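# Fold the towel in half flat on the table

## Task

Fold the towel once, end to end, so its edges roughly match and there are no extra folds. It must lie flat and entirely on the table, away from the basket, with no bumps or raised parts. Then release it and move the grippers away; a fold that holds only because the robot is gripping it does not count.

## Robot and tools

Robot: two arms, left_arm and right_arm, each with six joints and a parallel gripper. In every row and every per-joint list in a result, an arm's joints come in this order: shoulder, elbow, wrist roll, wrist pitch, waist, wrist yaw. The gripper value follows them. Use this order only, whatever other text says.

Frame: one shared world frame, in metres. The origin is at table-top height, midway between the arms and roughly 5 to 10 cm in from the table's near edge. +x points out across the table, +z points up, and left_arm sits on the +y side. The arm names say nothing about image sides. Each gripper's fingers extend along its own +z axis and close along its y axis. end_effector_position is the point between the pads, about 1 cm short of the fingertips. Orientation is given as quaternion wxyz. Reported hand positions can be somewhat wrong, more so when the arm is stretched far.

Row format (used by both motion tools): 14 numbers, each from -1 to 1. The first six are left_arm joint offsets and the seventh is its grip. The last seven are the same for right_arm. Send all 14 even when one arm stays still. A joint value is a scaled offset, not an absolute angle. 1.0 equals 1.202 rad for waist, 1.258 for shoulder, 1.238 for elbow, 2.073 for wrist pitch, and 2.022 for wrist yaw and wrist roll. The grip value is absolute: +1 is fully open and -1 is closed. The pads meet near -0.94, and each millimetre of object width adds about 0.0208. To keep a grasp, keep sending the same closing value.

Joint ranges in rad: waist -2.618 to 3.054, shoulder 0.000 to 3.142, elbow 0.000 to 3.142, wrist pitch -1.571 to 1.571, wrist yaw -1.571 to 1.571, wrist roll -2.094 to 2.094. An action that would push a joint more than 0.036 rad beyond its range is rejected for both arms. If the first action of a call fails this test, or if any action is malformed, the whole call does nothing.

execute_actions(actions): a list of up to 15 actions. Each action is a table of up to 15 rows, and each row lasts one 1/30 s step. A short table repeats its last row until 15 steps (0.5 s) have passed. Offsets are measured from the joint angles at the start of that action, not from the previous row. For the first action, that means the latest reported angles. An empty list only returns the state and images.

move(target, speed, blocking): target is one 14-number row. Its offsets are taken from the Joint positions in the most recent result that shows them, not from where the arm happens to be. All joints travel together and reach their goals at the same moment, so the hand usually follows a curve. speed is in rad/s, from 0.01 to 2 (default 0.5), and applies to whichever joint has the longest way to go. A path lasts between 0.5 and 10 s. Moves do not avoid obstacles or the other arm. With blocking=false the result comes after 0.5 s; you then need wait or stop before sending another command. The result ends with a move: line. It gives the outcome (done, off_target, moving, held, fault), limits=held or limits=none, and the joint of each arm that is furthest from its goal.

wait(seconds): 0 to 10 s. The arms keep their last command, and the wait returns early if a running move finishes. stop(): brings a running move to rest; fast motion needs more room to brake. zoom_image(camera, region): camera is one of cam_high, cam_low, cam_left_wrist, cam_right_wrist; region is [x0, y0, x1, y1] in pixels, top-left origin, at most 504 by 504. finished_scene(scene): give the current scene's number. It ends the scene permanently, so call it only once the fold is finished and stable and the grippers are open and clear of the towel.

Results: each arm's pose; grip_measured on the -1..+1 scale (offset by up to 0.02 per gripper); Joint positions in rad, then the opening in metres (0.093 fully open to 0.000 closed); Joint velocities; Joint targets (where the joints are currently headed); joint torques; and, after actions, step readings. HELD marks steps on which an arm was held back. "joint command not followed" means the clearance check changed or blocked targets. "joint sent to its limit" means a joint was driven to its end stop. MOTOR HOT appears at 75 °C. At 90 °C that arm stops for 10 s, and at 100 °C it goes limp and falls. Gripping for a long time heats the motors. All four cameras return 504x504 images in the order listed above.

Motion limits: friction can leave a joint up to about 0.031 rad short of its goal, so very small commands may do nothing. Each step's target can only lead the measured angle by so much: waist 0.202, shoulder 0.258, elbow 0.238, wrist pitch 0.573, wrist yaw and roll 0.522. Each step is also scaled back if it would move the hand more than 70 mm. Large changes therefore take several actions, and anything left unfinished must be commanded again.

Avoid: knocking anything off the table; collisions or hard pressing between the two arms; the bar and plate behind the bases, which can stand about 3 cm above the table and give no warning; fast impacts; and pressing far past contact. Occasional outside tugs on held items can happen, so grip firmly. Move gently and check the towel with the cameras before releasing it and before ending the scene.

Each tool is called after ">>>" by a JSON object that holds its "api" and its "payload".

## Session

>>> {"api": "execute_actions", "payload": {"actions": []}}

Scene clock: 0.00 s.
left_arm: end_effector_position=(+0.1220, -0.1733, +0.0562) grip_measured=+0.985 end_effector_quat_wxyz=(+0.282, +0.383, +0.870, -0.134) | right_arm: end_effector_position=(+0.2456, -0.3347, +0.0542) grip_measured=+0.986 end_effector_quat_wxyz=(+0.247, +0.135, +0.959, -0.031)
Joint names: [shoulder, elbow, wrist roll, wrist pitch, waist, wrist yaw]
Joint positions: left_arm=[ 2.229  1.614 -0.53  -0.455 -1.431 -0.334  0.092] | right_arm=[ 1.041  0.468  0.372 -0.513  0.161  0.234  0.093]
Joint velocities: left_arm=[-0.002 -0.007 -0.081 -0.066 -0.002 -0.051 -0.   ] | right_arm=[-0.002 -0.002  0.022 -0.007  0.012 -0.022 -0.   ]
Joint torques (N m, as the arm reports them, + toward a larger angle): no reading
Motor temperatures (°C, as the motors report them): left_arm=[40 37 27 33 29 27] | right_arm=[40 34 28 32 29 27]
Joint targets: left_arm=[2.229 1.614 -0.530 -0.455 -1.431 -0.334] | right_arm=[1.041 0.468 0.372 -0.513 0.161 0.234]
camera_calibration (this result's frames):
cam_left_wrist: T_world_to_cam=[[-0.743414, -0.668068, 0.0319476, -0.0303588], [-0.658771, 0.723142, -0.207571, 0.258819], [0.115569, -0.175358, -0.977698, 0.0893105], [0, 0, 0, 1]] pos_world=[0.137612, -0.191783, 0.142012]
cam_right_wrist: T_world_to_cam=[[-0.285188, -0.958244, -0.020911, -0.250758], [-0.953788, 0.285881, -0.0925234, 0.379089], [0.094638, -0.0064419, -0.995491, 0.107659], [0, 0, 0, 1]] pos_world=[0.279869, -0.347968, 0.137005]

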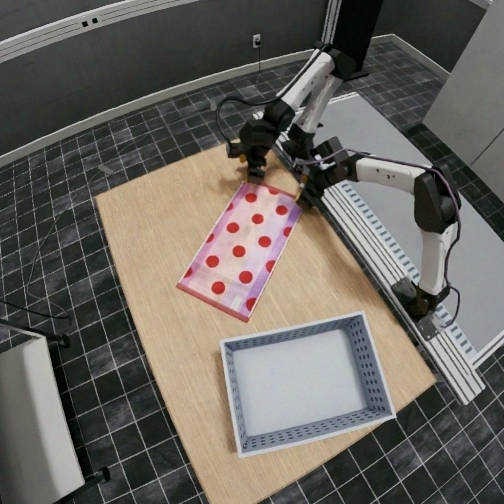

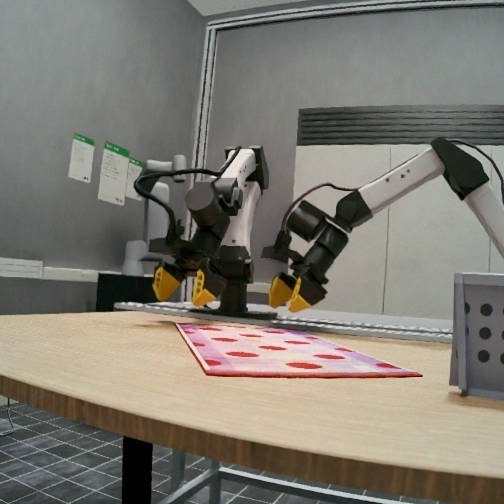

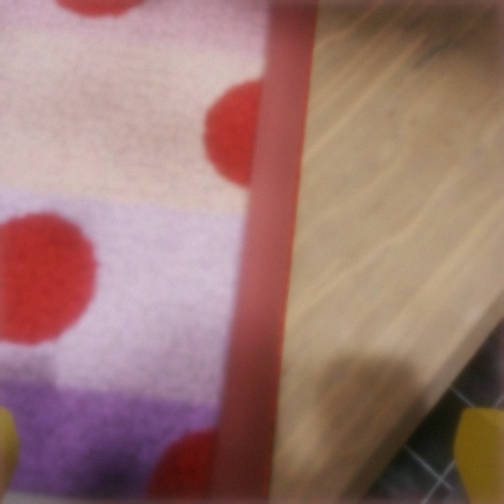

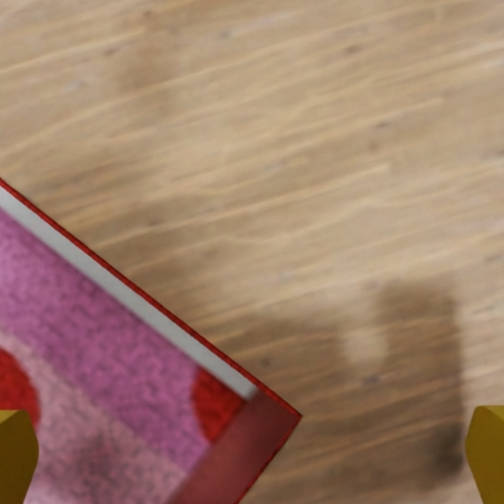

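>>> {"api": "move", "payload": {"target": [-0.6,0,0,0,-0.1,0,1, -0.3,0.2,0,0,0.6,0,1], "speed": 0.6}}

>>> {"api": "zoom_image", "payload": {"camera": "cam_high", "region": [150,150,350,350]}}

Scene clock: 8.93 s.
left_arm: end_effector_position=(+0.0595, -0.0849, +0.4321) grip_measured=+0.985 end_effector_quat_wxyz=(+0.420, +0.298, +0.725, -0.457) | right_arm: end_effector_position=(+0.2131, -0.1620, +0.2410) grip_measured=+0.986 end_effector_quat_wxyz=(+0.464, -0.140, +0.844, +0.229)
Joint names: [shoulder, elbow, wrist roll, wrist pitch, waist, wrist yaw]
Joint positions: left_arm=[ 1.459  1.614 -0.53  -0.447 -1.542 -0.334  0.092] | right_arm=[ 0.676  0.691  0.372 -0.515  0.87   0.235  0.093]
Joint velocities: left_arm=[ 0.007  0.007 -0.037 -0.007  0.007  0.007  0.001] | right_arm=[-0.017  0.002 -0.022  0.037 -0.007 -0.037 -0.001]
Joint torques (N m, as the arm reports them, + toward a larger angle): left_arm=[-6.39  9.58  0.07  2.23 -0.52 -0.11] | right_arm=[-1.76  9.45 -0.05  1.9   0.98  0.19]
Motor temperatures (°C, as the motors report them): left_arm=[44 38 27 34 29 27] | right_arm=[39 36 28 33 29 27]
Joint targets: left_arm=[1.474 1.614 -0.530 -0.455 -1.552 -0.334] | right_arm=[0.664 0.716 0.372 -0.513 0.882 0.234]
move: off_target (right_arm); limits=none; left_arm: farthest joint: the shoulder, 0.015 radians from its target (0.755 radians at the start); right_arm: farthest joint: the elbow, 0.024 radians from its target (0.247 radians at the start)
camera_calibration (this result's frames):
cam_left_wrist: T_world_to_cam=[[-0.818259, -0.391642, 0.420795, -0.169919], [-0.565912, 0.420225, -0.709334, 0.417252], [0.100976, -0.818552, -0.565488, 0.247723], [0, 0, 0, 1]] pos_world=[0.0720761, -0.0391129, 0.507557]
cam_right_wrist: T_world_to_cam=[[0.444839, -0.852645, -0.274072, -0.168071], [-0.778754, -0.217102, -0.588565, 0.316717], [0.442335, 0.475251, -0.760576, 0.245175], [0, 0, 0, 1]] pos_world=[0.21296, -0.191065, 0.326819]

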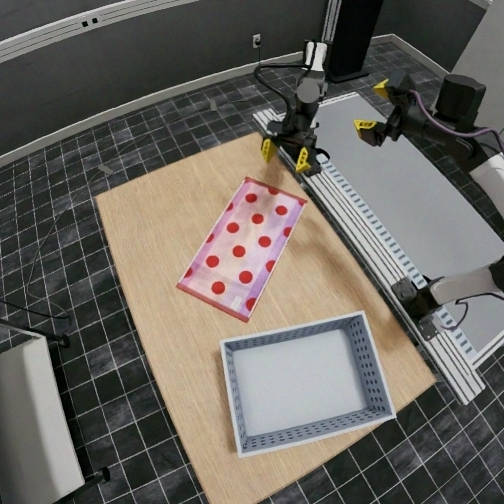

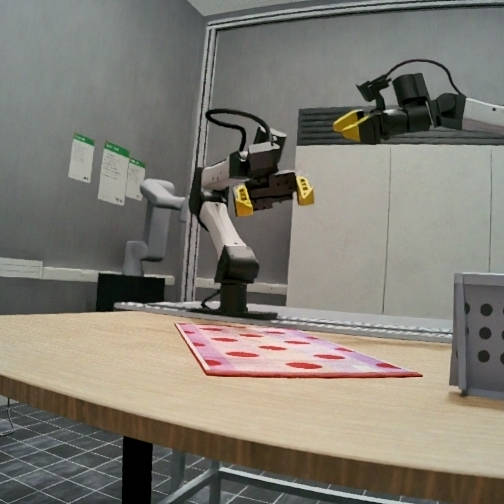

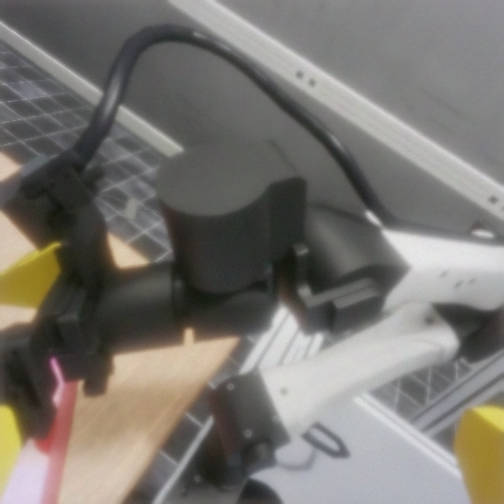

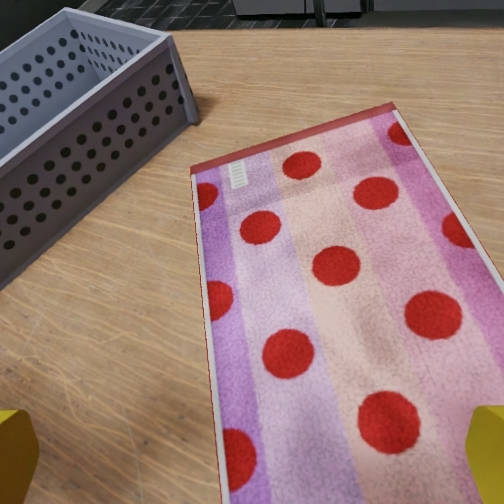

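Region (150, 150, 350, 350) of cam_high's 504x504 image, scaled by 2.520, with more detail than that image has.

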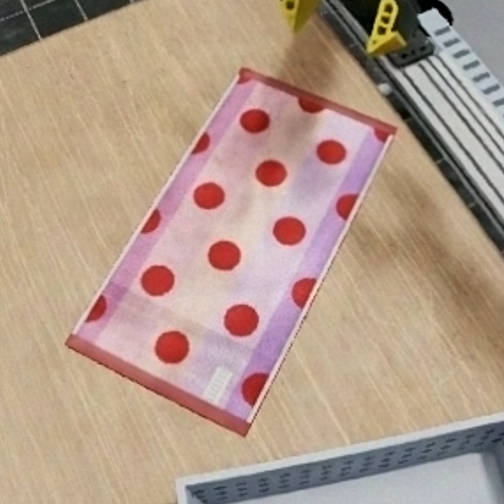

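>>> {"api": "move", "payload": {"target": [0.747,0.585,-0.707,-0.492,0.17,0.165,1, 0.575,0.135,-0.471,-0.14,-0.686,-0.091,1], "speed": 0.7}}

Scene clock: 88.97 s.
left_arm: end_effector_position=(+0.1008, -0.1146, +0.1266) grip_measured=+0.985 end_effector_quat_wxyz=(-0.000, -0.288, +0.956, -0.049) | right_arm: end_effector_position=(+0.2706, -0.3304, +0.0617) grip_measured=+0.986 end_effector_quat_wxyz=(+0.091, -0.300, +0.949, -0.036)
Joint names: [shoulder, elbow, wrist roll, wrist pitch, waist, wrist yaw]
Joint positions: left_arm=[ 2.384  2.327 -1.952 -1.461 -1.346 -0.007  0.092] | right_arm=[ 1.391  0.827 -0.572 -0.791  0.053  0.06   0.093]
Joint velocities: left_arm=[-0.027  0.002 -0.066 -0.022 -0.002 -0.022  0.001] | right_arm=[ 0.002 -0.017 -0.022 -0.066  0.007 -0.022  0.   ]
Joint torques (N m, as the arm reports them, + toward a larger angle): left_arm=[-14.66   9.23  -0.04   0.32   0.8   -0.03] | right_arm=[-4.73  8.72 -0.1   0.63 -0.96 -0.01]
Motor temperatures (°C, as the motors report them): left_arm=[41 44 27 41 29 27] | right_arm=[38 44 28 38 29 27]
Joint targets: left_arm=[2.399 2.339 -1.960 -1.467 -1.338 -0.001] | right_arm=[1.400 0.859 -0.580 -0.805 0.045 0.051]
move: off_target (right_arm); limits=none; left_arm: farthest joint: the shoulder, 0.015 radians from its target (0.939 radians at the start); right_arm: farthest joint: the elbow, 0.031 radians from its target (0.167 radians at the start)
camera_calibration (this result's frames):
cam_left_wrist: T_world_to_cam=[[0.555613, -0.82443, 0.107744, -0.16761], [-0.771359, -0.462751, 0.436884, 0.0108429], [-0.310322, -0.325848, -0.893042, 0.185855], [0, 0, 0, 1]] pos_world=[0.159165, -0.0726047, 0.179298]
cam_right_wrist: T_world_to_cam=[[0.550908, -0.826657, 0.114625, -0.430495], [-0.821287, -0.512602, 0.250454, 0.0815488], [-0.148282, -0.232117, -0.961319, 0.101826], [0, 0, 0, 1]] pos_world=[0.319237, -0.290434, 0.126808]

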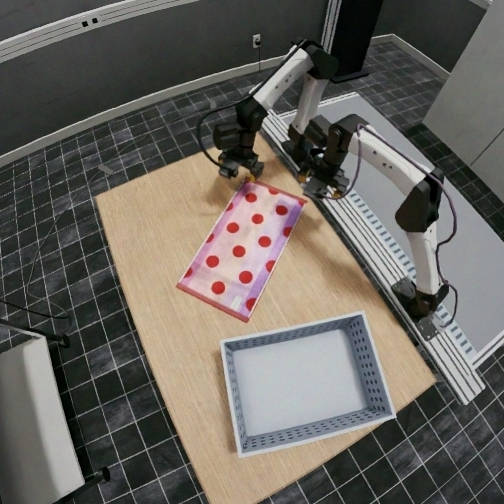

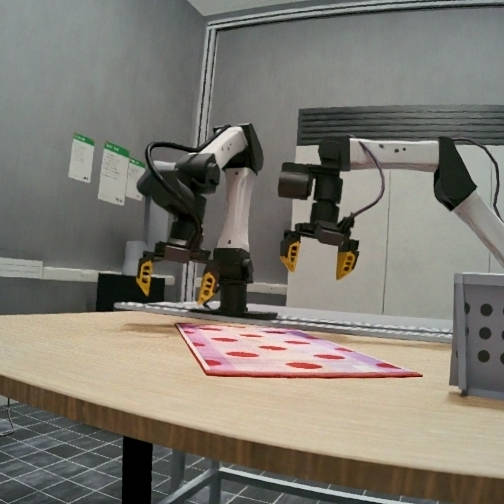

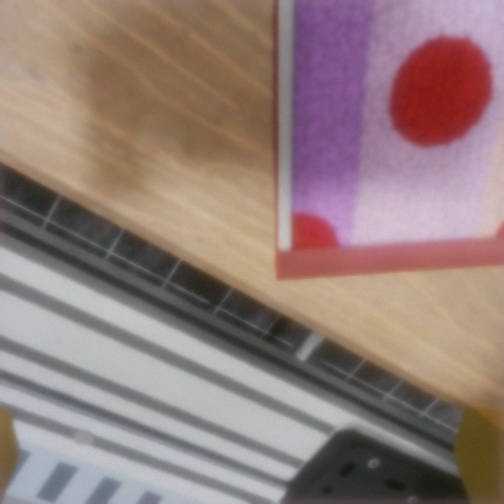

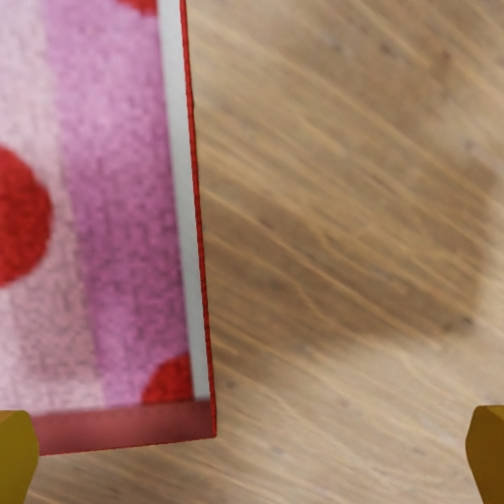

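>>> {"api": "move", "payload": {"target": [0.106,-0.064,0.056,0.048,0.095,0,1, 0.08,-0.014,0.03,0.056,0.05,0,1], "speed": 0.3}}

Scene clock: 120.00 s.
left_arm: end_effector_position=(+0.1535, -0.1015, +0.0512) grip_measured=+0.985 end_effector_quat_wxyz=(+0.001, -0.294, +0.956, +0.009) | right_arm: end_effector_position=(+0.2862, -0.3160, +0.0438) grip_measured=+0.986 end_effector_quat_wxyz=(+0.096, -0.297, +0.950, -0.032)
Joint names: [shoulder, elbow, wrist roll, wrist pitch, waist, wrist yaw]
Joint positions: left_arm=[ 2.511  2.257 -1.847 -1.379 -1.23  -0.007  0.092] | right_arm=[ 1.482  0.827 -0.519 -0.696  0.099  0.06   0.093]
Joint velocities: left_arm=[-0.012  0.007 -0.051 -0.007 -0.002  0.022 -0.   ] | right_arm=[-0.022  0.002 -0.022 -0.051  0.002  0.007 -0.001]
Joint torques (N m, as the arm reports them, + toward a larger angle): left_arm=[-16.24   7.17   0.08   0.29   0.03  -0.05] | right_arm=[-5.44  4.91  0.04  0.96  1.15  0.11]
Motor temperatures (°C, as the motors report them): left_arm=[49 44 27 36 29 27] | right_arm=[38 44 28 35 29 27]
Joint targets: left_arm=[2.517 2.248 -1.839 -1.362 -1.232 -0.007] | right_arm=[1.491 0.810 -0.511 -0.675 0.113 0.060]
move: off_target (right_arm); limits=none; left_arm: farthest joint: the wrist pitch, 0.018 radians from its target (0.100 radians at the start); right_arm: farthest joint: the wrist pitch, 0.021 radians from its target (0.116 radians at the start)
camera_calibration (this result's frames):
cam_left_wrist: T_world_to_cam=[[0.565746, -0.824577, -0.00205275, -0.173929], [-0.753228, -0.517802, 0.405621, 0.0837613], [-0.335529, -0.227932, -0.914039, 0.154051], [0, 0, 0, 1]] pos_world=[0.213179, -0.0649328, 0.106476]
cam_right_wrist: T_world_to_cam=[[0.54583, -0.830856, 0.108392, -0.424707], [-0.825534, -0.511119, 0.239272, 0.108425], [-0.1434, -0.220083, -0.964883, 0.0928961], [0, 0, 0, 1]] pos_world=[0.334648, -0.277007, 0.109726]

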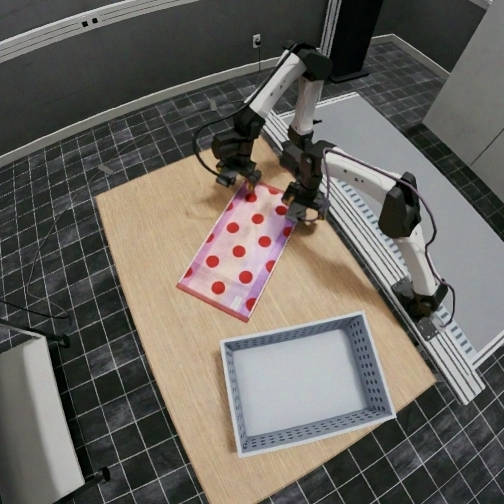

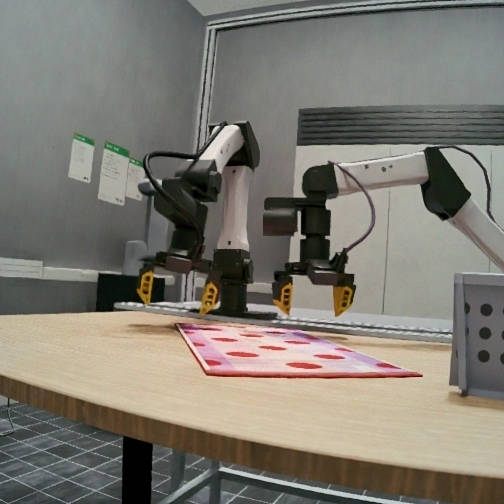

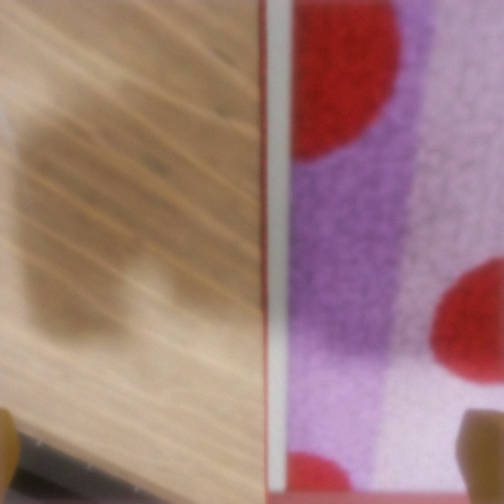

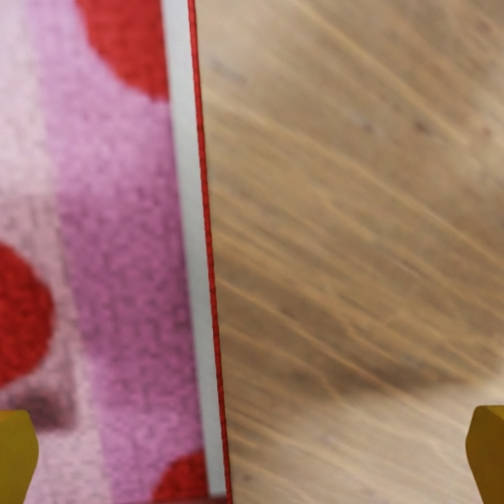

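>>> {"api": "execute_actions", "payload": {"actions": [[[0,-0.06,0,0.035,0,0,1, 0.025,-0.04,0,0.03,0,0,1]],[[0,-0.05,0,0.03,0,0,1, 0.02,-0.03,0,0.025,0,0,1]],[[0.02,-0.03,0,0.01,0,0,1, 0.03,-0.02,0,0.01,0,0,1]]]}}

Scene clock: 130.27 s.
left_arm: end_effector_position=(+0.1514, -0.0953, +0.0236) grip_measured=+0.985 end_effector_quat_wxyz=(+0.001, -0.293, +0.956, +0.017) | right_arm: end_effector_position=(+0.2791, -0.3153, +0.0199) grip_measured=+0.986 end_effector_quat_wxyz=(+0.080, -0.298, +0.951, -0.027)
Joint names: [shoulder, elbow, wrist roll, wrist pitch, waist, wrist yaw]
Joint positions: left_arm=[ 2.501  2.128 -1.847 -1.277 -1.23  -0.007  0.092] | right_arm=[ 1.532  0.774 -0.519 -0.626  0.099  0.058  0.093]
Joint velocities: left_arm=[-0.007  0.002  0.022 -0.007  0.007  0.037 -0.001] | right_arm=[-0.007 -0.007  0.051  0.007 -0.007  0.022 -0.   ]
Joint torques (N m, as the arm reports them, + toward a larger angle): left_arm=[-14.89   6.3    0.05   0.24   0.14  -0.1 ] | right_arm=[-3.85  4.01 -0.03  0.9  -0.19  0.15]
Motor temperatures (°C, as the motors report them): left_arm=[52 43 27 35 29 27] | right_arm=[38 43 28 35 29 27]
Joint targets: left_arm=[2.523 2.112 -1.847 -1.262 -1.230 -0.007] | right_arm=[1.560 0.749 -0.519 -0.607 0.099 0.061]
Step readings (joint positions; steps 1 to 15: 1st action; 16 to 30: 2nd action; 31 to 45: 3rd action):
0: left_arm=[2.511 2.257 -1.847 -1.379 -1.230 -0.007] | right_arm=[1.482 0.827 -0.519 -0.695 0.099 0.060]
1: left_arm=[2.509 2.246 -1.847 -1.369 -1.230 -0.007] | right_arm=[1.484 0.823 -0.519 -0.688 0.099 0.060]
2: left_arm=[2.504 2.230 -1.847 -1.357 -1.230 -0.007] | right_arm=[1.487 0.817 -0.519 -0.677 0.099 0.060]
4: left_arm=[2.503 2.208 -1.847 -1.346 -1.230 -0.007] | right_arm=[1.498 0.804 -0.519 -0.667 0.099 0.060]
8: left_arm=[2.503 2.197 -1.847 -1.336 -1.230 -0.007] | right_arm=[1.506 0.793 -0.519 -0.664 0.099 0.060]
15: left_arm=[2.503 2.197 -1.847 -1.326 -1.230 -0.007] | right_arm=[1.506 0.793 -0.519 -0.655 0.099 0.060]
16: left_arm=[2.501 2.188 -1.847 -1.317 -1.230 -0.007] | right_arm=[1.507 0.791 -0.519 -0.650 0.099 0.060]
17: left_arm=[2.498 2.176 -1.847 -1.308 -1.230 -0.007] | right_arm=[1.510 0.787 -0.519 -0.642 0.099 0.060]
19: left_arm=[2.497 2.159 -1.847 -1.298 -1.230 -0.007] | right_arm=[1.517 0.780 -0.519 -0.634 0.099 0.060]
23: left_arm=[2.497 2.149 -1.847 -1.291 -1.230 -0.007] | right_arm=[1.522 0.774 -0.519 -0.630 0.099 0.060]
30: left_arm=[2.497 2.149 -1.847 -1.282 -1.230 -0.007] | right_arm=[1.522 0.774 -0.519 -0.628 0.099 0.060]
31: left_arm=[2.497 2.146 -1.847 -1.280 -1.230 -0.007] | right_arm=[1.525 0.774 -0.519 -0.628 0.099 0.060]
32: left_arm=[2.497 2.142 -1.847 -1.279 -1.230 -0.007] | right_arm=[1.530 0.774 -0.519 -0.627 0.099 0.060]
34: left_arm=[2.498 2.133 -1.847 -1.277 -1.230 -0.007] | right_arm=[1.532 0.774 -0.519 -0.626 0.099 0.058]
38: left_arm=[2.501 2.128 -1.847 -1.277 -1.230 -0.007] | right_arm=[1.532 0.774 -0.519 -0.626 0.099 0.058]
45: Joint positions above
camera_calibration (this result's frames):
cam_left_wrist: T_world_to_cam=[[0.56501, -0.824892, -0.0178162, -0.167221], [-0.751574, -0.523461, 0.401404, 0.0958281], [-0.340441, -0.213407, -0.915728, 0.13169], [0, 0, 0, 1]] pos_world=[0.211336, -0.0596736, 0.0791474]
cam_right_wrist: T_world_to_cam=[[0.550349, -0.830023, 0.0904313, -0.418265], [-0.816295, -0.512139, 0.267163, 0.105129], [-0.175438, -0.220852, -0.959399, 0.0775006], [0, 0, 0, 1]] pos_world=[0.329604, -0.276213, 0.0840917]

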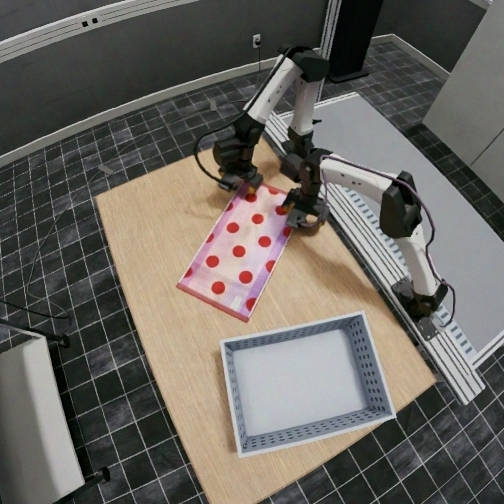

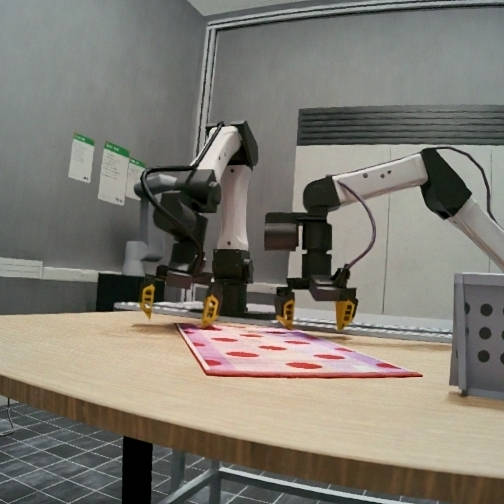

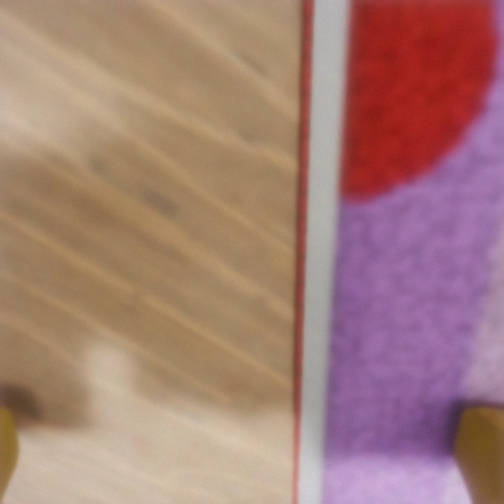

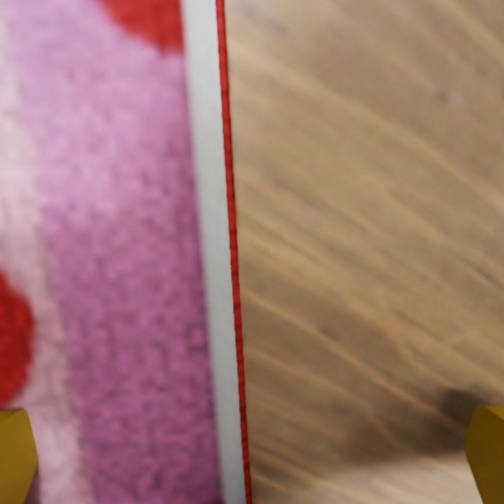

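>>> {"api": "execute_actions", "payload": {"actions": [[[0.03,-0.02,0,0,0,0,1, 0.04,-0.01,0,0,0,0.02,1]],[[0.03,0,0,0,0,0,0, 0.03,0,0,0,0,0,0]],[[0.02,0,0,0,0,0,-1, 0.02,0,0,0,0,0,-1]],[[0,0,0,0,0,0,-1, 0,0,0,0,0,0,-1]],[[0,0.08,0,-0.048,0,0,-1, -0.06,0.04,0,-0.06,0,0,-1]],[[0,0.06,0,-0.036,0,0,-1, -0.04,0.04,0,-0.05,0,0,-1]]]}}

Scene clock: 148.30 s.
left_arm: end_effector_position=(+0.1524, -0.0977, +0.0651) grip_measured=-1.000 end_effector_quat_wxyz=(+0.001, -0.293, +0.956, +0.011) | right_arm: end_effector_position=(+0.2553, -0.3084, +0.0463) grip_measured=-1.000 end_effector_quat_wxyz=(+0.051, -0.302, +0.952, +0.010)
Joint names: [shoulder, elbow, wrist roll, wrist pitch, waist, wrist yaw]
Joint positions: left_arm=[ 2.497  2.286 -1.847 -1.427 -1.23  -0.007  0.   ] | right_arm=[ 1.452  0.827 -0.519 -0.83   0.099 -0.003  0.   ]
Joint velocities: left_arm=[ 0.007 -0.012 -0.051 -0.037 -0.017  0.037  0.   ] | right_arm=[-0.017 -0.012  0.007 -0.022 -0.017 -0.051  0.   ]
Joint torques (N m, as the arm reports them, + toward a larger angle): left_arm=[-16.15   8.78   0.04   0.09   0.13  -0.09] | right_arm=[-7.5   7.93 -0.04  0.43 -0.18  0.07]
Motor temperatures (°C, as the motors report them): left_arm=[54 42 27 35 29 27] | right_arm=[38 41 28 34 29 27]
Joint targets: left_arm=[2.504 2.293 -1.847 -1.433 -1.230 -0.007] | right_arm=[1.433 0.852 -0.519 -0.851 0.099 -0.003]
Step readings (joint positions; steps 1 to 15: 1st action; 16 to 30: 2nd action; 31 to 45: 3rd action; 46 to 60: 4th action; 61 to 75: 5th action; 76 to 90: 6th action):
0: left_arm=[2.501 2.128 -1.847 -1.277 -1.230 -0.007] | right_arm=[1.532 0.774 -0.519 -0.626 0.099 0.058]
1: left_arm=[2.502 2.128 -1.847 -1.277 -1.230 -0.007] | right_arm=[1.533 0.774 -0.519 -0.626 0.099 0.060]
2: left_arm=[2.503 2.128 -1.847 -1.277 -1.230 -0.007] | right_arm=[1.534 0.774 -0.519 -0.626 0.099 0.060]
4: left_arm=[2.509 2.128 -1.847 -1.277 -1.230 -0.007] | right_arm=[1.534 0.774 -0.519 -0.626 0.099 0.060]
8: left_arm=[2.510 2.126 -1.847 -1.276 -1.230 -0.007] | right_arm=[1.534 0.774 -0.519 -0.626 0.099 0.060]
15: left_arm=[2.510 2.126 -1.847 -1.276 -1.230 -0.007] | right_arm=[1.534 0.774 -0.519 -0.626 0.099 0.060]
16: left_arm=[2.510 2.126 -1.847 -1.275 -1.230 -0.007] | right_arm=[1.534 0.775 -0.519 -0.627 0.099 0.056]
17: left_arm=[2.510 2.126 -1.847 -1.273 -1.230 -0.007] | right_arm=[1.536 0.775 -0.519 -0.630 0.099 0.044]
19: left_arm=[2.512 2.126 -1.847 -1.273 -1.230 -0.007] | right_arm=[1.543 0.775 -0.519 -0.637 0.099 0.024]
23: left_arm=[2.512 2.126 -1.847 -1.268 -1.230 -0.007] | right_arm=[1.544 0.775 -0.519 -0.641 0.099 0.012]
30: left_arm=[2.512 2.126 -1.847 -1.268 -1.230 -0.007] | right_arm=[1.544 0.775 -0.519 -0.641 0.099 0.012]
31: left_arm=[2.512 2.126 -1.847 -1.267 -1.230 -0.007] | right_arm=[1.544 0.775 -0.519 -0.642 0.099 0.006]
32: left_arm=[2.512 2.126 -1.847 -1.267 -1.230 -0.007] | right_arm=[1.544 0.775 -0.519 -0.644 0.099 -0.002]
34: left_arm=[2.513 2.126 -1.847 -1.267 -1.230 -0.007] | right_arm=[1.544 0.775 -0.519 -0.645 0.099 -0.003]
38: left_arm=[2.513 2.126 -1.847 -1.267 -1.230 -0.007] | right_arm=[1.544 0.775 -0.519 -0.645 0.099 -0.003]
45: left_arm=[2.513 2.126 -1.847 -1.267 -1.230 -0.007] | right_arm=[1.544 0.775 -0.519 -0.645 0.099 -0.003]
46: left_arm=[2.513 2.126 -1.847 -1.267 -1.230 -0.007] | right_arm=[1.544 0.775 -0.519 -0.645 0.099 -0.003]
47: left_arm=[2.513 2.126 -1.847 -1.267 -1.230 -0.007] | right_arm=[1.544 0.775 -0.519 -0.645 0.099 -0.003]
49: left_arm=[2.513 2.126 -1.847 -1.267 -1.230 -0.007] | right_arm=[1.544 0.775 -0.519 -0.645 0.099 -0.003]
53: left_arm=[2.513 2.126 -1.847 -1.267 -1.230 -0.007] | right_arm=[1.544 0.775 -0.519 -0.645 0.099 -0.003]
60: left_arm=[2.513 2.126 -1.847 -1.267 -1.230 -0.007] | right_arm=[1.544 0.775 -0.519 -0.645 0.099 -0.003]
61: left_arm=[2.516 2.142 -1.847 -1.283 -1.230 -0.007] | right_arm=[1.537 0.779 -0.519 -0.656 0.099 -0.003]
62: left_arm=[2.521 2.165 -1.847 -1.304 -1.230 -0.007] | right_arm=[1.524 0.784 -0.519 -0.677 0.099 -0.003]
64: left_arm=[2.517 2.199 -1.847 -1.324 -1.230 -0.007] | right_arm=[1.496 0.793 -0.519 -0.706 0.099 -0.003]
68: left_arm=[2.504 2.219 -1.847 -1.342 -1.230 -0.007] | right_arm=[1.484 0.802 -0.519 -0.729 0.099 -0.003]
75: left_arm=[2.504 2.219 -1.847 -1.359 -1.230 -0.007] | right_arm=[1.484 0.802 -0.519 -0.748 0.099 -0.003]
76: left_arm=[2.505 2.230 -1.847 -1.371 -1.230 -0.007] | right_arm=[1.481 0.805 -0.519 -0.757 0.099 -0.003]
77: left_arm=[2.507 2.246 -1.847 -1.385 -1.230 -0.007] | right_arm=[1.475 0.810 -0.519 -0.775 0.099 -0.003]
79: left_arm=[2.504 2.271 -1.847 -1.401 -1.230 -0.007] | right_arm=[1.460 0.819 -0.519 -0.798 0.099 -0.003]
83: left_arm=[2.497 2.285 -1.847 -1.414 -1.230 -0.007] | right_arm=[1.452 0.827 -0.519 -0.817 0.099 -0.003]
90: Joint positions above
camera_calibration (this result's frames):
cam_left_wrist: T_world_to_cam=[[0.565094, -0.825007, -0.00561732, -0.169887], [-0.753291, -0.518724, 0.404324, 0.0792151], [-0.336484, -0.22425, -0.914599, 0.167818], [0, 0, 0, 1]] pos_world=[0.212142, -0.0614343, 0.120503]
cam_right_wrist: T_world_to_cam=[[0.562849, -0.82655, 0.00393105, -0.399954], [-0.788947, -0.535812, 0.300778, 0.0663675], [-0.246502, -0.172394, -0.953686, 0.133083], [0, 0, 0, 1]] pos_world=[0.310279, -0.272079, 0.10853]

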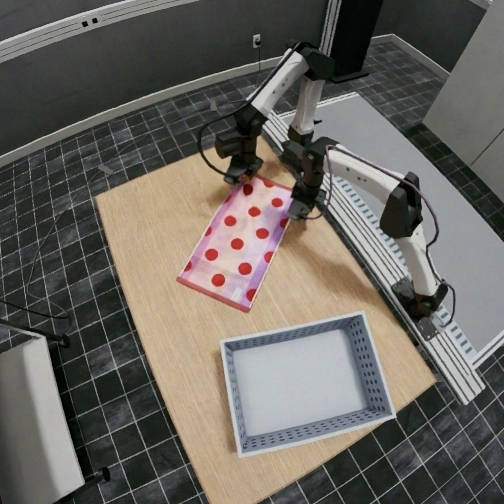

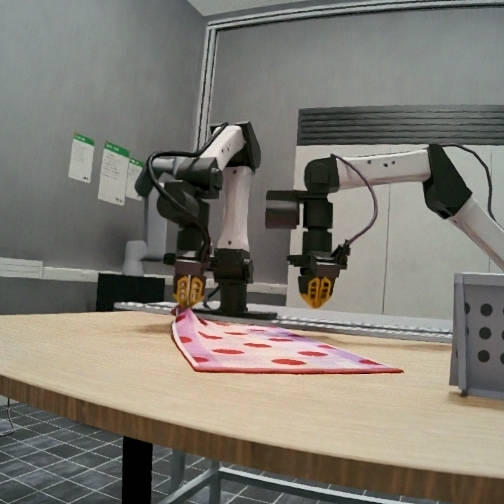

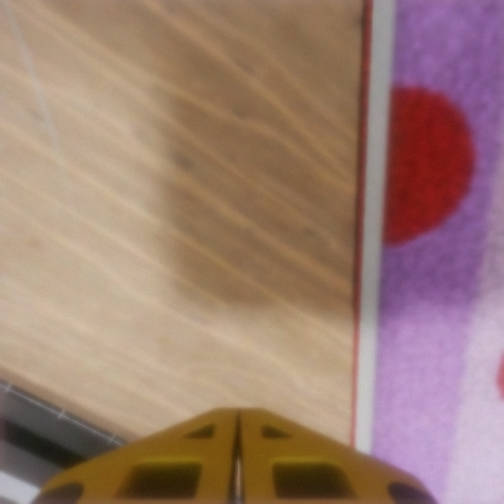

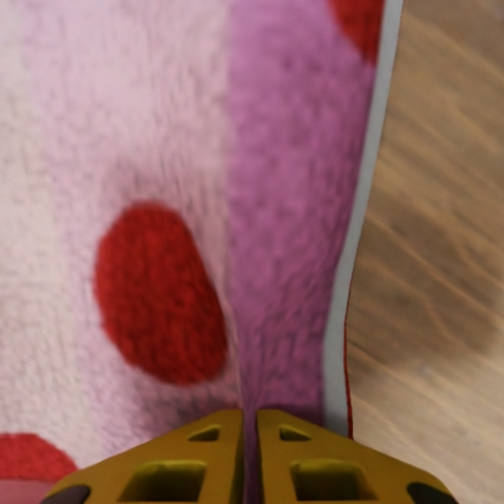

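>>> {"api": "move", "payload": {"target": [-0.05,0.03,0,-0.02,-0.06,0,-1, -0.05,-0.075,0.138,0,0.233,0,-1], "speed": 0.2}}

Scene clock: 173.70 s.
left_arm: end_effector_position=(+0.1240, -0.1050, +0.0989) grip_measured=-1.000 end_effector_quat_wxyz=(+0.003, -0.263, +0.965, -0.014) | right_arm: end_effector_position=(+0.2200, -0.2519, +0.0402) grip_measured=-1.000 end_effector_quat_wxyz=(+0.037, -0.300, +0.953, +0.023)
Joint names: [shoulder, elbow, wrist roll, wrist pitch, waist, wrist yaw]
Joint positions: left_arm=[ 2.436  2.311 -1.847 -1.464 -1.293 -0.007  0.   ] | right_arm=[ 1.409  0.755 -0.249 -0.833  0.365  0.001  0.   ]
Joint velocities: left_arm=[ 0.007  0.002 -0.125  0.022  0.002 -0.007  0.   ] | right_arm=[-0.012 -0.017  0.022 -0.022  0.012  0.022  0.   ]
Joint torques (N m, as the arm reports them, + toward a larger angle): left_arm=[-16.61   9.16   0.05   0.22  -0.47  -0.1 ] | right_arm=[-7.07  4.37  0.04  0.56  1.21  0.04]
Motor temperatures (°C, as the motors report them): left_arm=[57 42 27 34 29 27] | right_arm=[40 42 28 33 29 27]
Joint targets: left_arm=[2.434 2.323 -1.847 -1.468 -1.302 -0.007] | right_arm=[1.389 0.734 -0.240 -0.831 0.380 -0.003]
move: off_target (right_arm); limits=none; left_arm: farthest joint: the elbow, 0.012 radians from its target (0.038 radians at the start); right_arm: farthest joint: the elbow, 0.021 radians from its target (0.093 radians at the start)
camera_calibration (this result's frames):
cam_left_wrist: T_world_to_cam=[[0.511966, -0.857949, 0.0425934, -0.161271], [-0.790584, -0.451215, 0.413983, 0.0511607], [-0.335958, -0.245619, -0.909287, 0.184653], [0, 0, 0, 1]] pos_world=[0.185048, -0.0699233, 0.153592]
cam_right_wrist: T_world_to_cam=[[0.559834, -0.828118, -0.0283931, -0.33182], [-0.779644, -0.53805, 0.320401, 0.0672233], [-0.280606, -0.157235, -0.946857, 0.139344], [0, 0, 0, 1]] pos_world=[0.277275, -0.216707, 0.100979]

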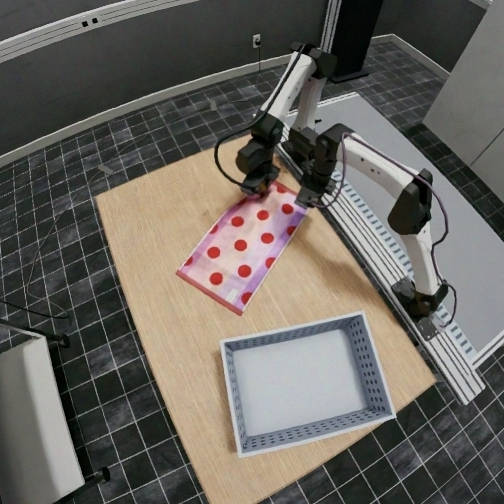

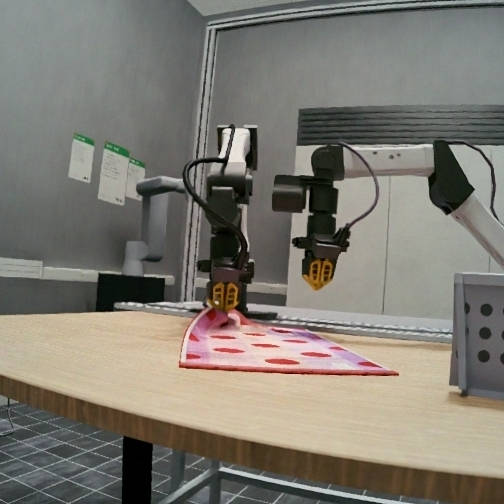

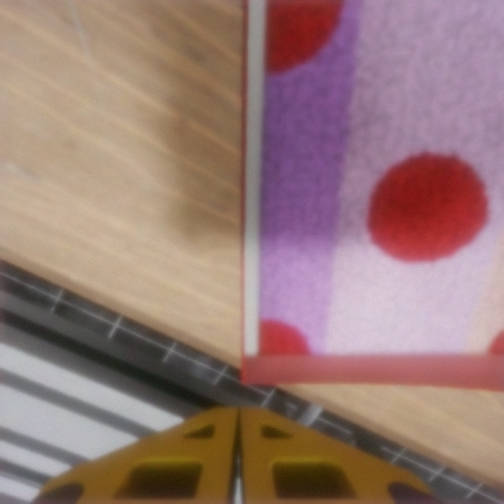

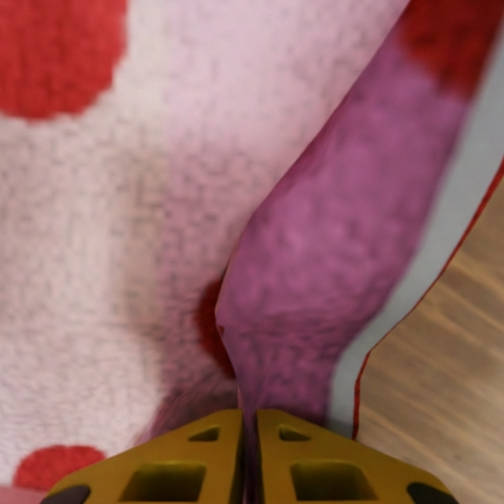

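>>> {"api": "move", "payload": {"target": [0.116,0.019,0.02,-0.01,0.034,0,1, 0,0,0,0,0,0,-1], "speed": 0.25}}

Scene clock: 193.37 s.
left_arm: end_effector_position=(+0.1366, -0.0930, +0.0441) grip_measured=+0.982 end_effector_quat_wxyz=(+0.001, -0.263, +0.963, +0.054) | right_arm: end_effector_position=(+0.2201, -0.2521, +0.0402) grip_measured=-1.000 end_effector_quat_wxyz=(+0.037, -0.299, +0.953, +0.022)
Joint names: [shoulder, elbow, wrist roll, wrist pitch, waist, wrist yaw]
Joint positions: left_arm=[ 2.565  2.322 -1.814 -1.481 -1.26  -0.007  0.092] | right_arm=[ 1.409  0.755 -0.248 -0.833  0.365  0.003  0.   ]
Joint velocities: left_arm=[-0.022  0.012  0.037  0.051 -0.002 -0.081  0.   ] | right_arm=[ 0.017 -0.007 -0.022  0.037 -0.012 -0.037  0.   ]
Joint torques (N m, as the arm reports them, + toward a larger angle): left_arm=[-15.59   8.95   0.08  -0.12   0.45  -0.11] | right_arm=[-5.27  5.96 -0.04  0.54 -0.19  0.07]
Motor temperatures (°C, as the motors report them): left_arm=[59 43 27 34 29 27] | right_arm=[40 40 28 33 29 27]
Joint targets: left_arm=[2.582 2.335 -1.806 -1.484 -1.252 -0.007] | right_arm=[1.409 0.755 -0.248 -0.833 0.365 0.001]
move: done; limits=none; left_arm: farthest joint: the shoulder, 0.017 radians from its target (0.146 radians at the start); right_arm: farthest joint: the wrist yaw, 0.002 radians from its target (0.000 radians at the start)
camera_calibration (this result's frames):
cam_left_wrist: T_world_to_cam=[[0.511402, -0.854729, -0.0889173, -0.148894], [-0.774702, -0.503337, 0.382739, 0.0836043], [-0.371894, -0.126849, -0.919568, 0.158449], [0, 0, 0, 1]] pos_world=[0.199839, -0.0650839, 0.100466]
cam_right_wrist: T_world_to_cam=[[0.559122, -0.828646, -0.0269772, -0.332104], [-0.780271, -0.536924, 0.320764, 0.0675756], [-0.280285, -0.158297, -0.946775, 0.13898], [0, 0, 0, 1]] pos_world=[0.277368, -0.216913, 0.100948]

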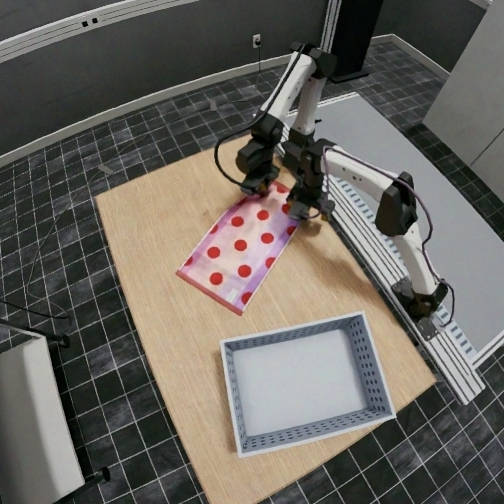

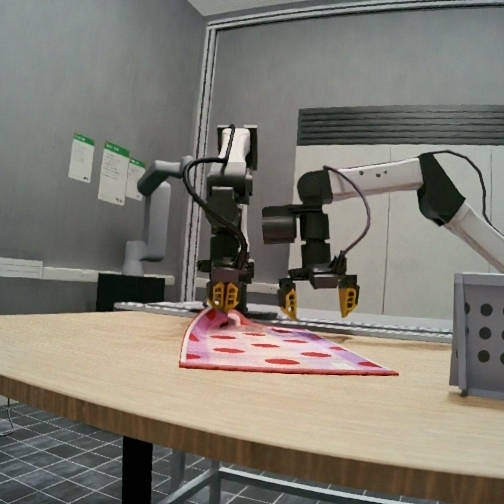

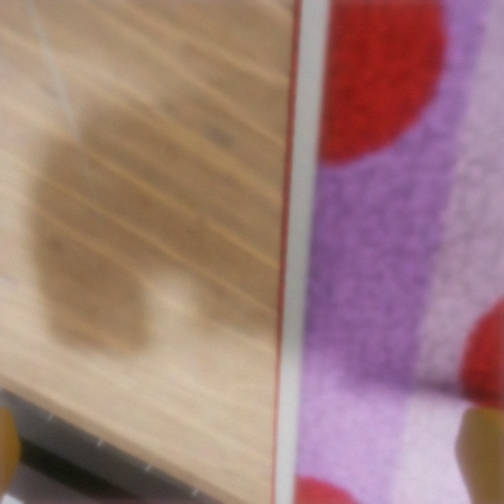

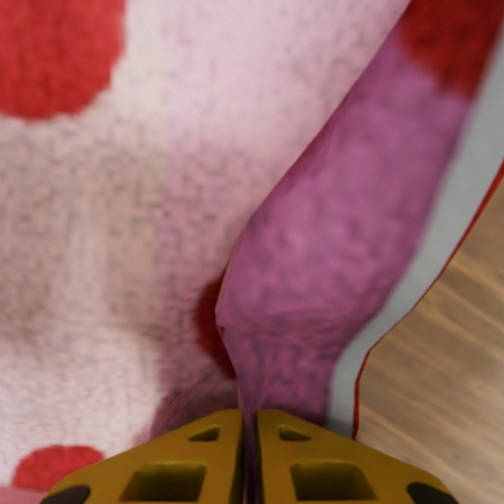

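>>> {"api": "execute_actions", "payload": {"actions": [[[0,-0.05,0,0.03,0,0,1, 0,0,0,0,0,0,-1]],[[0.02,-0.04,0,0.02,0,0,1, 0,0,0,0,0,0,-1]],[[0.03,-0.02,0,0,0,0,1, 0,0,0,0,0,0,-1]],[[0.02,0,0,0,0,0,0, 0,0,0,0,0,0,-1]],[[0.02,0,0,0,0,0,-1, 0,0,0,0,0,0,-1]],[[0,0,0,0,0,0,-1, 0,0,0,0,0,0,-1]],[[0,0.08,0,-0.04,0,0,-1, 0,0,0,0,0,0,-1]],[[-0.04,0.04,0,-0.04,0,0,-1, 0,0,0,0,0,0,-1]]]}}

Scene clock: 206.73 s.
left_arm: end_effector_position=(+0.1355, -0.0888, +0.0893) grip_measured=-1.000 end_effector_quat_wxyz=(+0.001, -0.263, +0.964, +0.033) | right_arm: end_effector_position=(+0.2205, -0.2532, +0.0402) grip_measured=-1.000 end_effector_quat_wxyz=(+0.037, -0.299, +0.953, +0.019)
Joint names: [shoulder, elbow, wrist roll, wrist pitch, waist, wrist yaw]
Joint positions: left_arm=[ 2.496  2.378 -1.813 -1.564 -1.26  -0.007  0.   ] | right_arm=[ 1.409  0.755 -0.248 -0.833  0.365  0.01   0.   ]
Joint velocities: left_arm=[-0.012 -0.007  0.022 -0.051 -0.022 -0.007  0.   ] | right_arm=[-0.012  0.002 -0.007  0.037  0.012  0.007  0.   ]
Joint torques (N m, as the arm reports them, + toward a larger angle): left_arm=[-15.42   8.29   0.04  -0.03   0.2   -0.13] | right_arm=[-5.26  5.95 -0.04  0.54 -0.19  0.09]
Motor temperatures (°C, as the motors report them): left_arm=[59 43 27 33 29 27] | right_arm=[39 40 28 33 29 27]
Joint targets: left_arm=[2.509 2.383 -1.813 -1.570 -1.260 -0.007] | right_arm=[1.409 0.755 -0.248 -0.833 0.365 0.009]
joint sent to its limit (left arm) — the command would take the wrist pitch past its lower limit, so that joint was sent only as far as its limit.
Step readings (joint positions; steps 1 to 15: 1st action; 16 to 30: 2nd action; 31 to 45: 3rd action; 46 to 60: 4th action; 61 to 75: 5th action; 76 to 90: 6th action; 91 to 105: 7th action; 106 to 120: 8th action):
0: left_arm=[2.565 2.322 -1.813 -1.481 -1.260 -0.007] | right_arm=[1.409 0.755 -0.248 -0.833 0.365 0.003]
1: left_arm=[2.563 2.313 -1.813 -1.473 -1.260 -0.007] | right_arm=[1.409 0.755 -0.248 -0.833 0.365 0.003]
2: left_arm=[2.560 2.301 -1.813 -1.464 -1.260 -0.007] | right_arm=[1.409 0.755 -0.248 -0.833 0.365 0.003]
4: left_arm=[2.559 2.284 -1.813 -1.455 -1.260 -0.007] | right_arm=[1.409 0.755 -0.248 -0.833 0.365 0.004]
8: left_arm=[2.559 2.275 -1.813 -1.446 -1.260 -0.007] | right_arm=[1.409 0.755 -0.248 -0.833 0.365 0.004]
15: left_arm=[2.559 2.275 -1.813 -1.438 -1.260 -0.007] | right_arm=[1.409 0.755 -0.248 -0.833 0.365 0.004]
16: left_arm=[2.559 2.270 -1.813 -1.433 -1.260 -0.007] | right_arm=[1.409 0.755 -0.248 -0.833 0.365 0.004]
17: left_arm=[2.559 2.263 -1.813 -1.428 -1.260 -0.007] | right_arm=[1.409 0.755 -0.248 -0.833 0.365 0.005]
19: left_arm=[2.562 2.248 -1.813 -1.422 -1.260 -0.007] | right_arm=[1.409 0.755 -0.248 -0.833 0.365 0.005]
23: left_arm=[2.566 2.241 -1.813 -1.419 -1.260 -0.007] | right_arm=[1.409 0.755 -0.248 -0.833 0.365 0.006]
30: left_arm=[2.566 2.241 -1.813 -1.417 -1.260 -0.007] | right_arm=[1.409 0.755 -0.248 -0.833 0.365 0.006]
31: left_arm=[2.566 2.241 -1.813 -1.417 -1.260 -0.007] | right_arm=[1.409 0.755 -0.248 -0.833 0.365 0.006]
32: left_arm=[2.567 2.241 -1.813 -1.417 -1.260 -0.007] | right_arm=[1.409 0.755 -0.248 -0.833 0.365 0.006]
34: left_arm=[2.568 2.241 -1.813 -1.417 -1.260 -0.007] | right_arm=[1.409 0.755 -0.248 -0.833 0.365 0.006]
38: left_arm=[2.568 2.241 -1.813 -1.417 -1.260 -0.007] | right_arm=[1.409 0.755 -0.248 -0.833 0.365 0.007]
45: left_arm=[2.568 2.241 -1.813 -1.417 -1.260 -0.007] | right_arm=[1.409 0.755 -0.248 -0.833 0.365 0.007]
46: left_arm=[2.568 2.241 -1.813 -1.417 -1.260 -0.007] | right_arm=[1.409 0.755 -0.248 -0.833 0.365 0.007]
47: left_arm=[2.568 2.241 -1.813 -1.417 -1.260 -0.007] | right_arm=[1.409 0.755 -0.248 -0.833 0.365 0.007]
49: left_arm=[2.569 2.241 -1.813 -1.417 -1.260 -0.007] | right_arm=[1.409 0.755 -0.248 -0.833 0.365 0.007]
53: left_arm=[2.569 2.241 -1.813 -1.417 -1.260 -0.007] | right_arm=[1.409 0.755 -0.248 -0.833 0.365 0.007]
60: left_arm=[2.569 2.241 -1.813 -1.417 -1.260 -0.007] | right_arm=[1.409 0.755 -0.248 -0.833 0.365 0.007]
61: left_arm=[2.569 2.241 -1.813 -1.417 -1.260 -0.007] | right_arm=[1.409 0.755 -0.248 -0.833 0.365 0.007]
62: left_arm=[2.569 2.241 -1.813 -1.417 -1.260 -0.007] | right_arm=[1.409 0.755 -0.248 -0.833 0.365 0.008]
64: left_arm=[2.569 2.241 -1.813 -1.417 -1.260 -0.007] | right_arm=[1.409 0.755 -0.248 -0.833 0.365 0.008]
68: left_arm=[2.569 2.241 -1.813 -1.417 -1.260 -0.007] | right_arm=[1.409 0.755 -0.248 -0.833 0.365 0.008]
75: left_arm=[2.569 2.241 -1.813 -1.417 -1.260 -0.007] | right_arm=[1.409 0.755 -0.248 -0.833 0.365 0.008]
76: left_arm=[2.569 2.241 -1.813 -1.417 -1.260 -0.007] | right_arm=[1.409 0.755 -0.248 -0.833 0.365 0.008]
77: left_arm=[2.569 2.241 -1.813 -1.417 -1.260 -0.007] | right_arm=[1.409 0.755 -0.248 -0.833 0.365 0.008]
79: left_arm=[2.569 2.241 -1.813 -1.417 -1.260 -0.007] | right_arm=[1.409 0.755 -0.248 -0.833 0.365 0.009]
83: left_arm=[2.569 2.241 -1.813 -1.417 -1.260 -0.007] | right_arm=[1.409 0.755 -0.248 -0.833 0.365 0.009]
90: left_arm=[2.569 2.241 -1.813 -1.417 -1.260 -0.007] | right_arm=[1.409 0.755 -0.248 -0.833 0.365 0.009]
91: left_arm=[2.572 2.257 -1.813 -1.432 -1.260 -0.007] | right_arm=[1.409 0.755 -0.248 -0.833 0.365 0.009]
92: left_arm=[2.576 2.280 -1.813 -1.448 -1.260 -0.007] | right_arm=[1.409 0.755 -0.248 -0.833 0.365 0.009]
94: left_arm=[2.573 2.314 -1.813 -1.463 -1.260 -0.007] | right_arm=[1.409 0.755 -0.248 -0.833 0.365 0.009]
98: left_arm=[2.559 2.333 -1.813 -1.479 -1.260 -0.007] | right_arm=[1.409 0.755 -0.248 -0.833 0.365 0.009]
105: left_arm=[2.559 2.333 -1.813 -1.494 -1.260 -0.007] | right_arm=[1.409 0.755 -0.248 -0.833 0.365 0.009]
106: left_arm=[2.557 2.339 -1.813 -1.502 -1.260 -0.007] | right_arm=[1.409 0.755 -0.248 -0.833 0.365 0.009]
107: left_arm=[2.554 2.346 -1.813 -1.515 -1.260 -0.007] | right_arm=[1.409 0.755 -0.248 -0.833 0.365 0.009]
109: left_arm=[2.536 2.359 -1.813 -1.534 -1.260 -0.007] | right_arm=[1.409 0.755 -0.248 -0.833 0.365 0.009]
113: left_arm=[2.500 2.376 -1.813 -1.554 -1.260 -0.007] | right_arm=[1.409 0.755 -0.248 -0.833 0.365 0.010]
120: Joint positions above
camera_calibration (this result's frames):
cam_left_wrist: T_world_to_cam=[[0.512004, -0.857642, -0.0479854, -0.144724], [-0.779518, -0.48738, 0.393462, 0.0686673], [-0.360836, -0.164048, -0.918088, 0.19517], [0, 0, 0, 1]] pos_world=[0.198051, -0.0586372, 0.14522]
cam_right_wrist: T_world_to_cam=[[0.558748, -0.829089, -0.0203186, -0.333526], [-0.781324, -0.534457, 0.322317, 0.0681229], [-0.278089, -0.164218, -0.946414, 0.136886], [0, 0, 0, 1]] pos_world=[0.27765, -0.217635, 0.100817]

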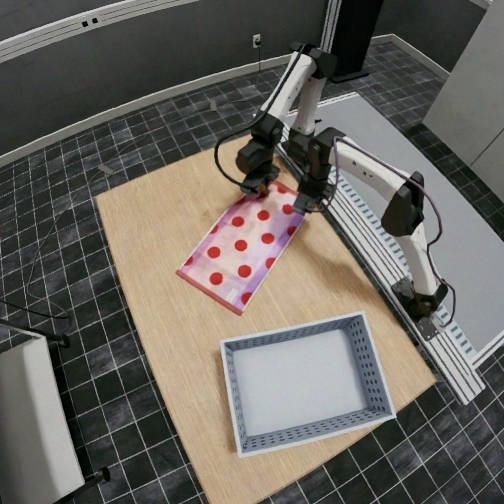

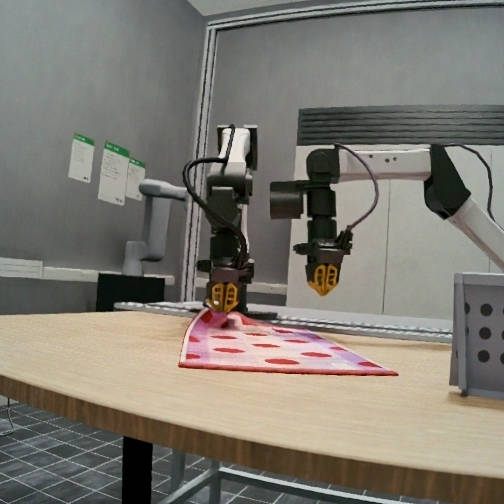

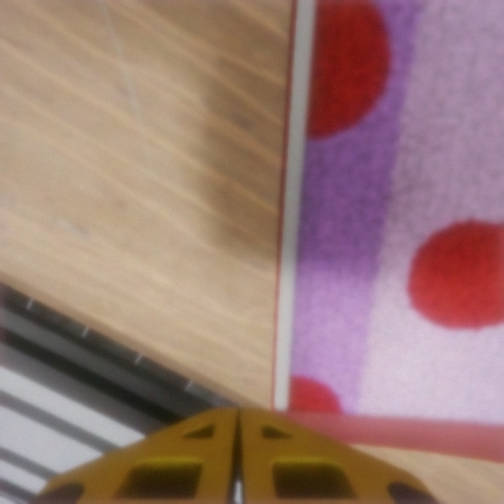

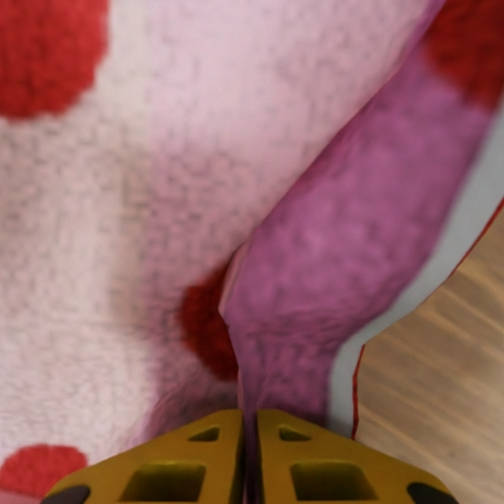

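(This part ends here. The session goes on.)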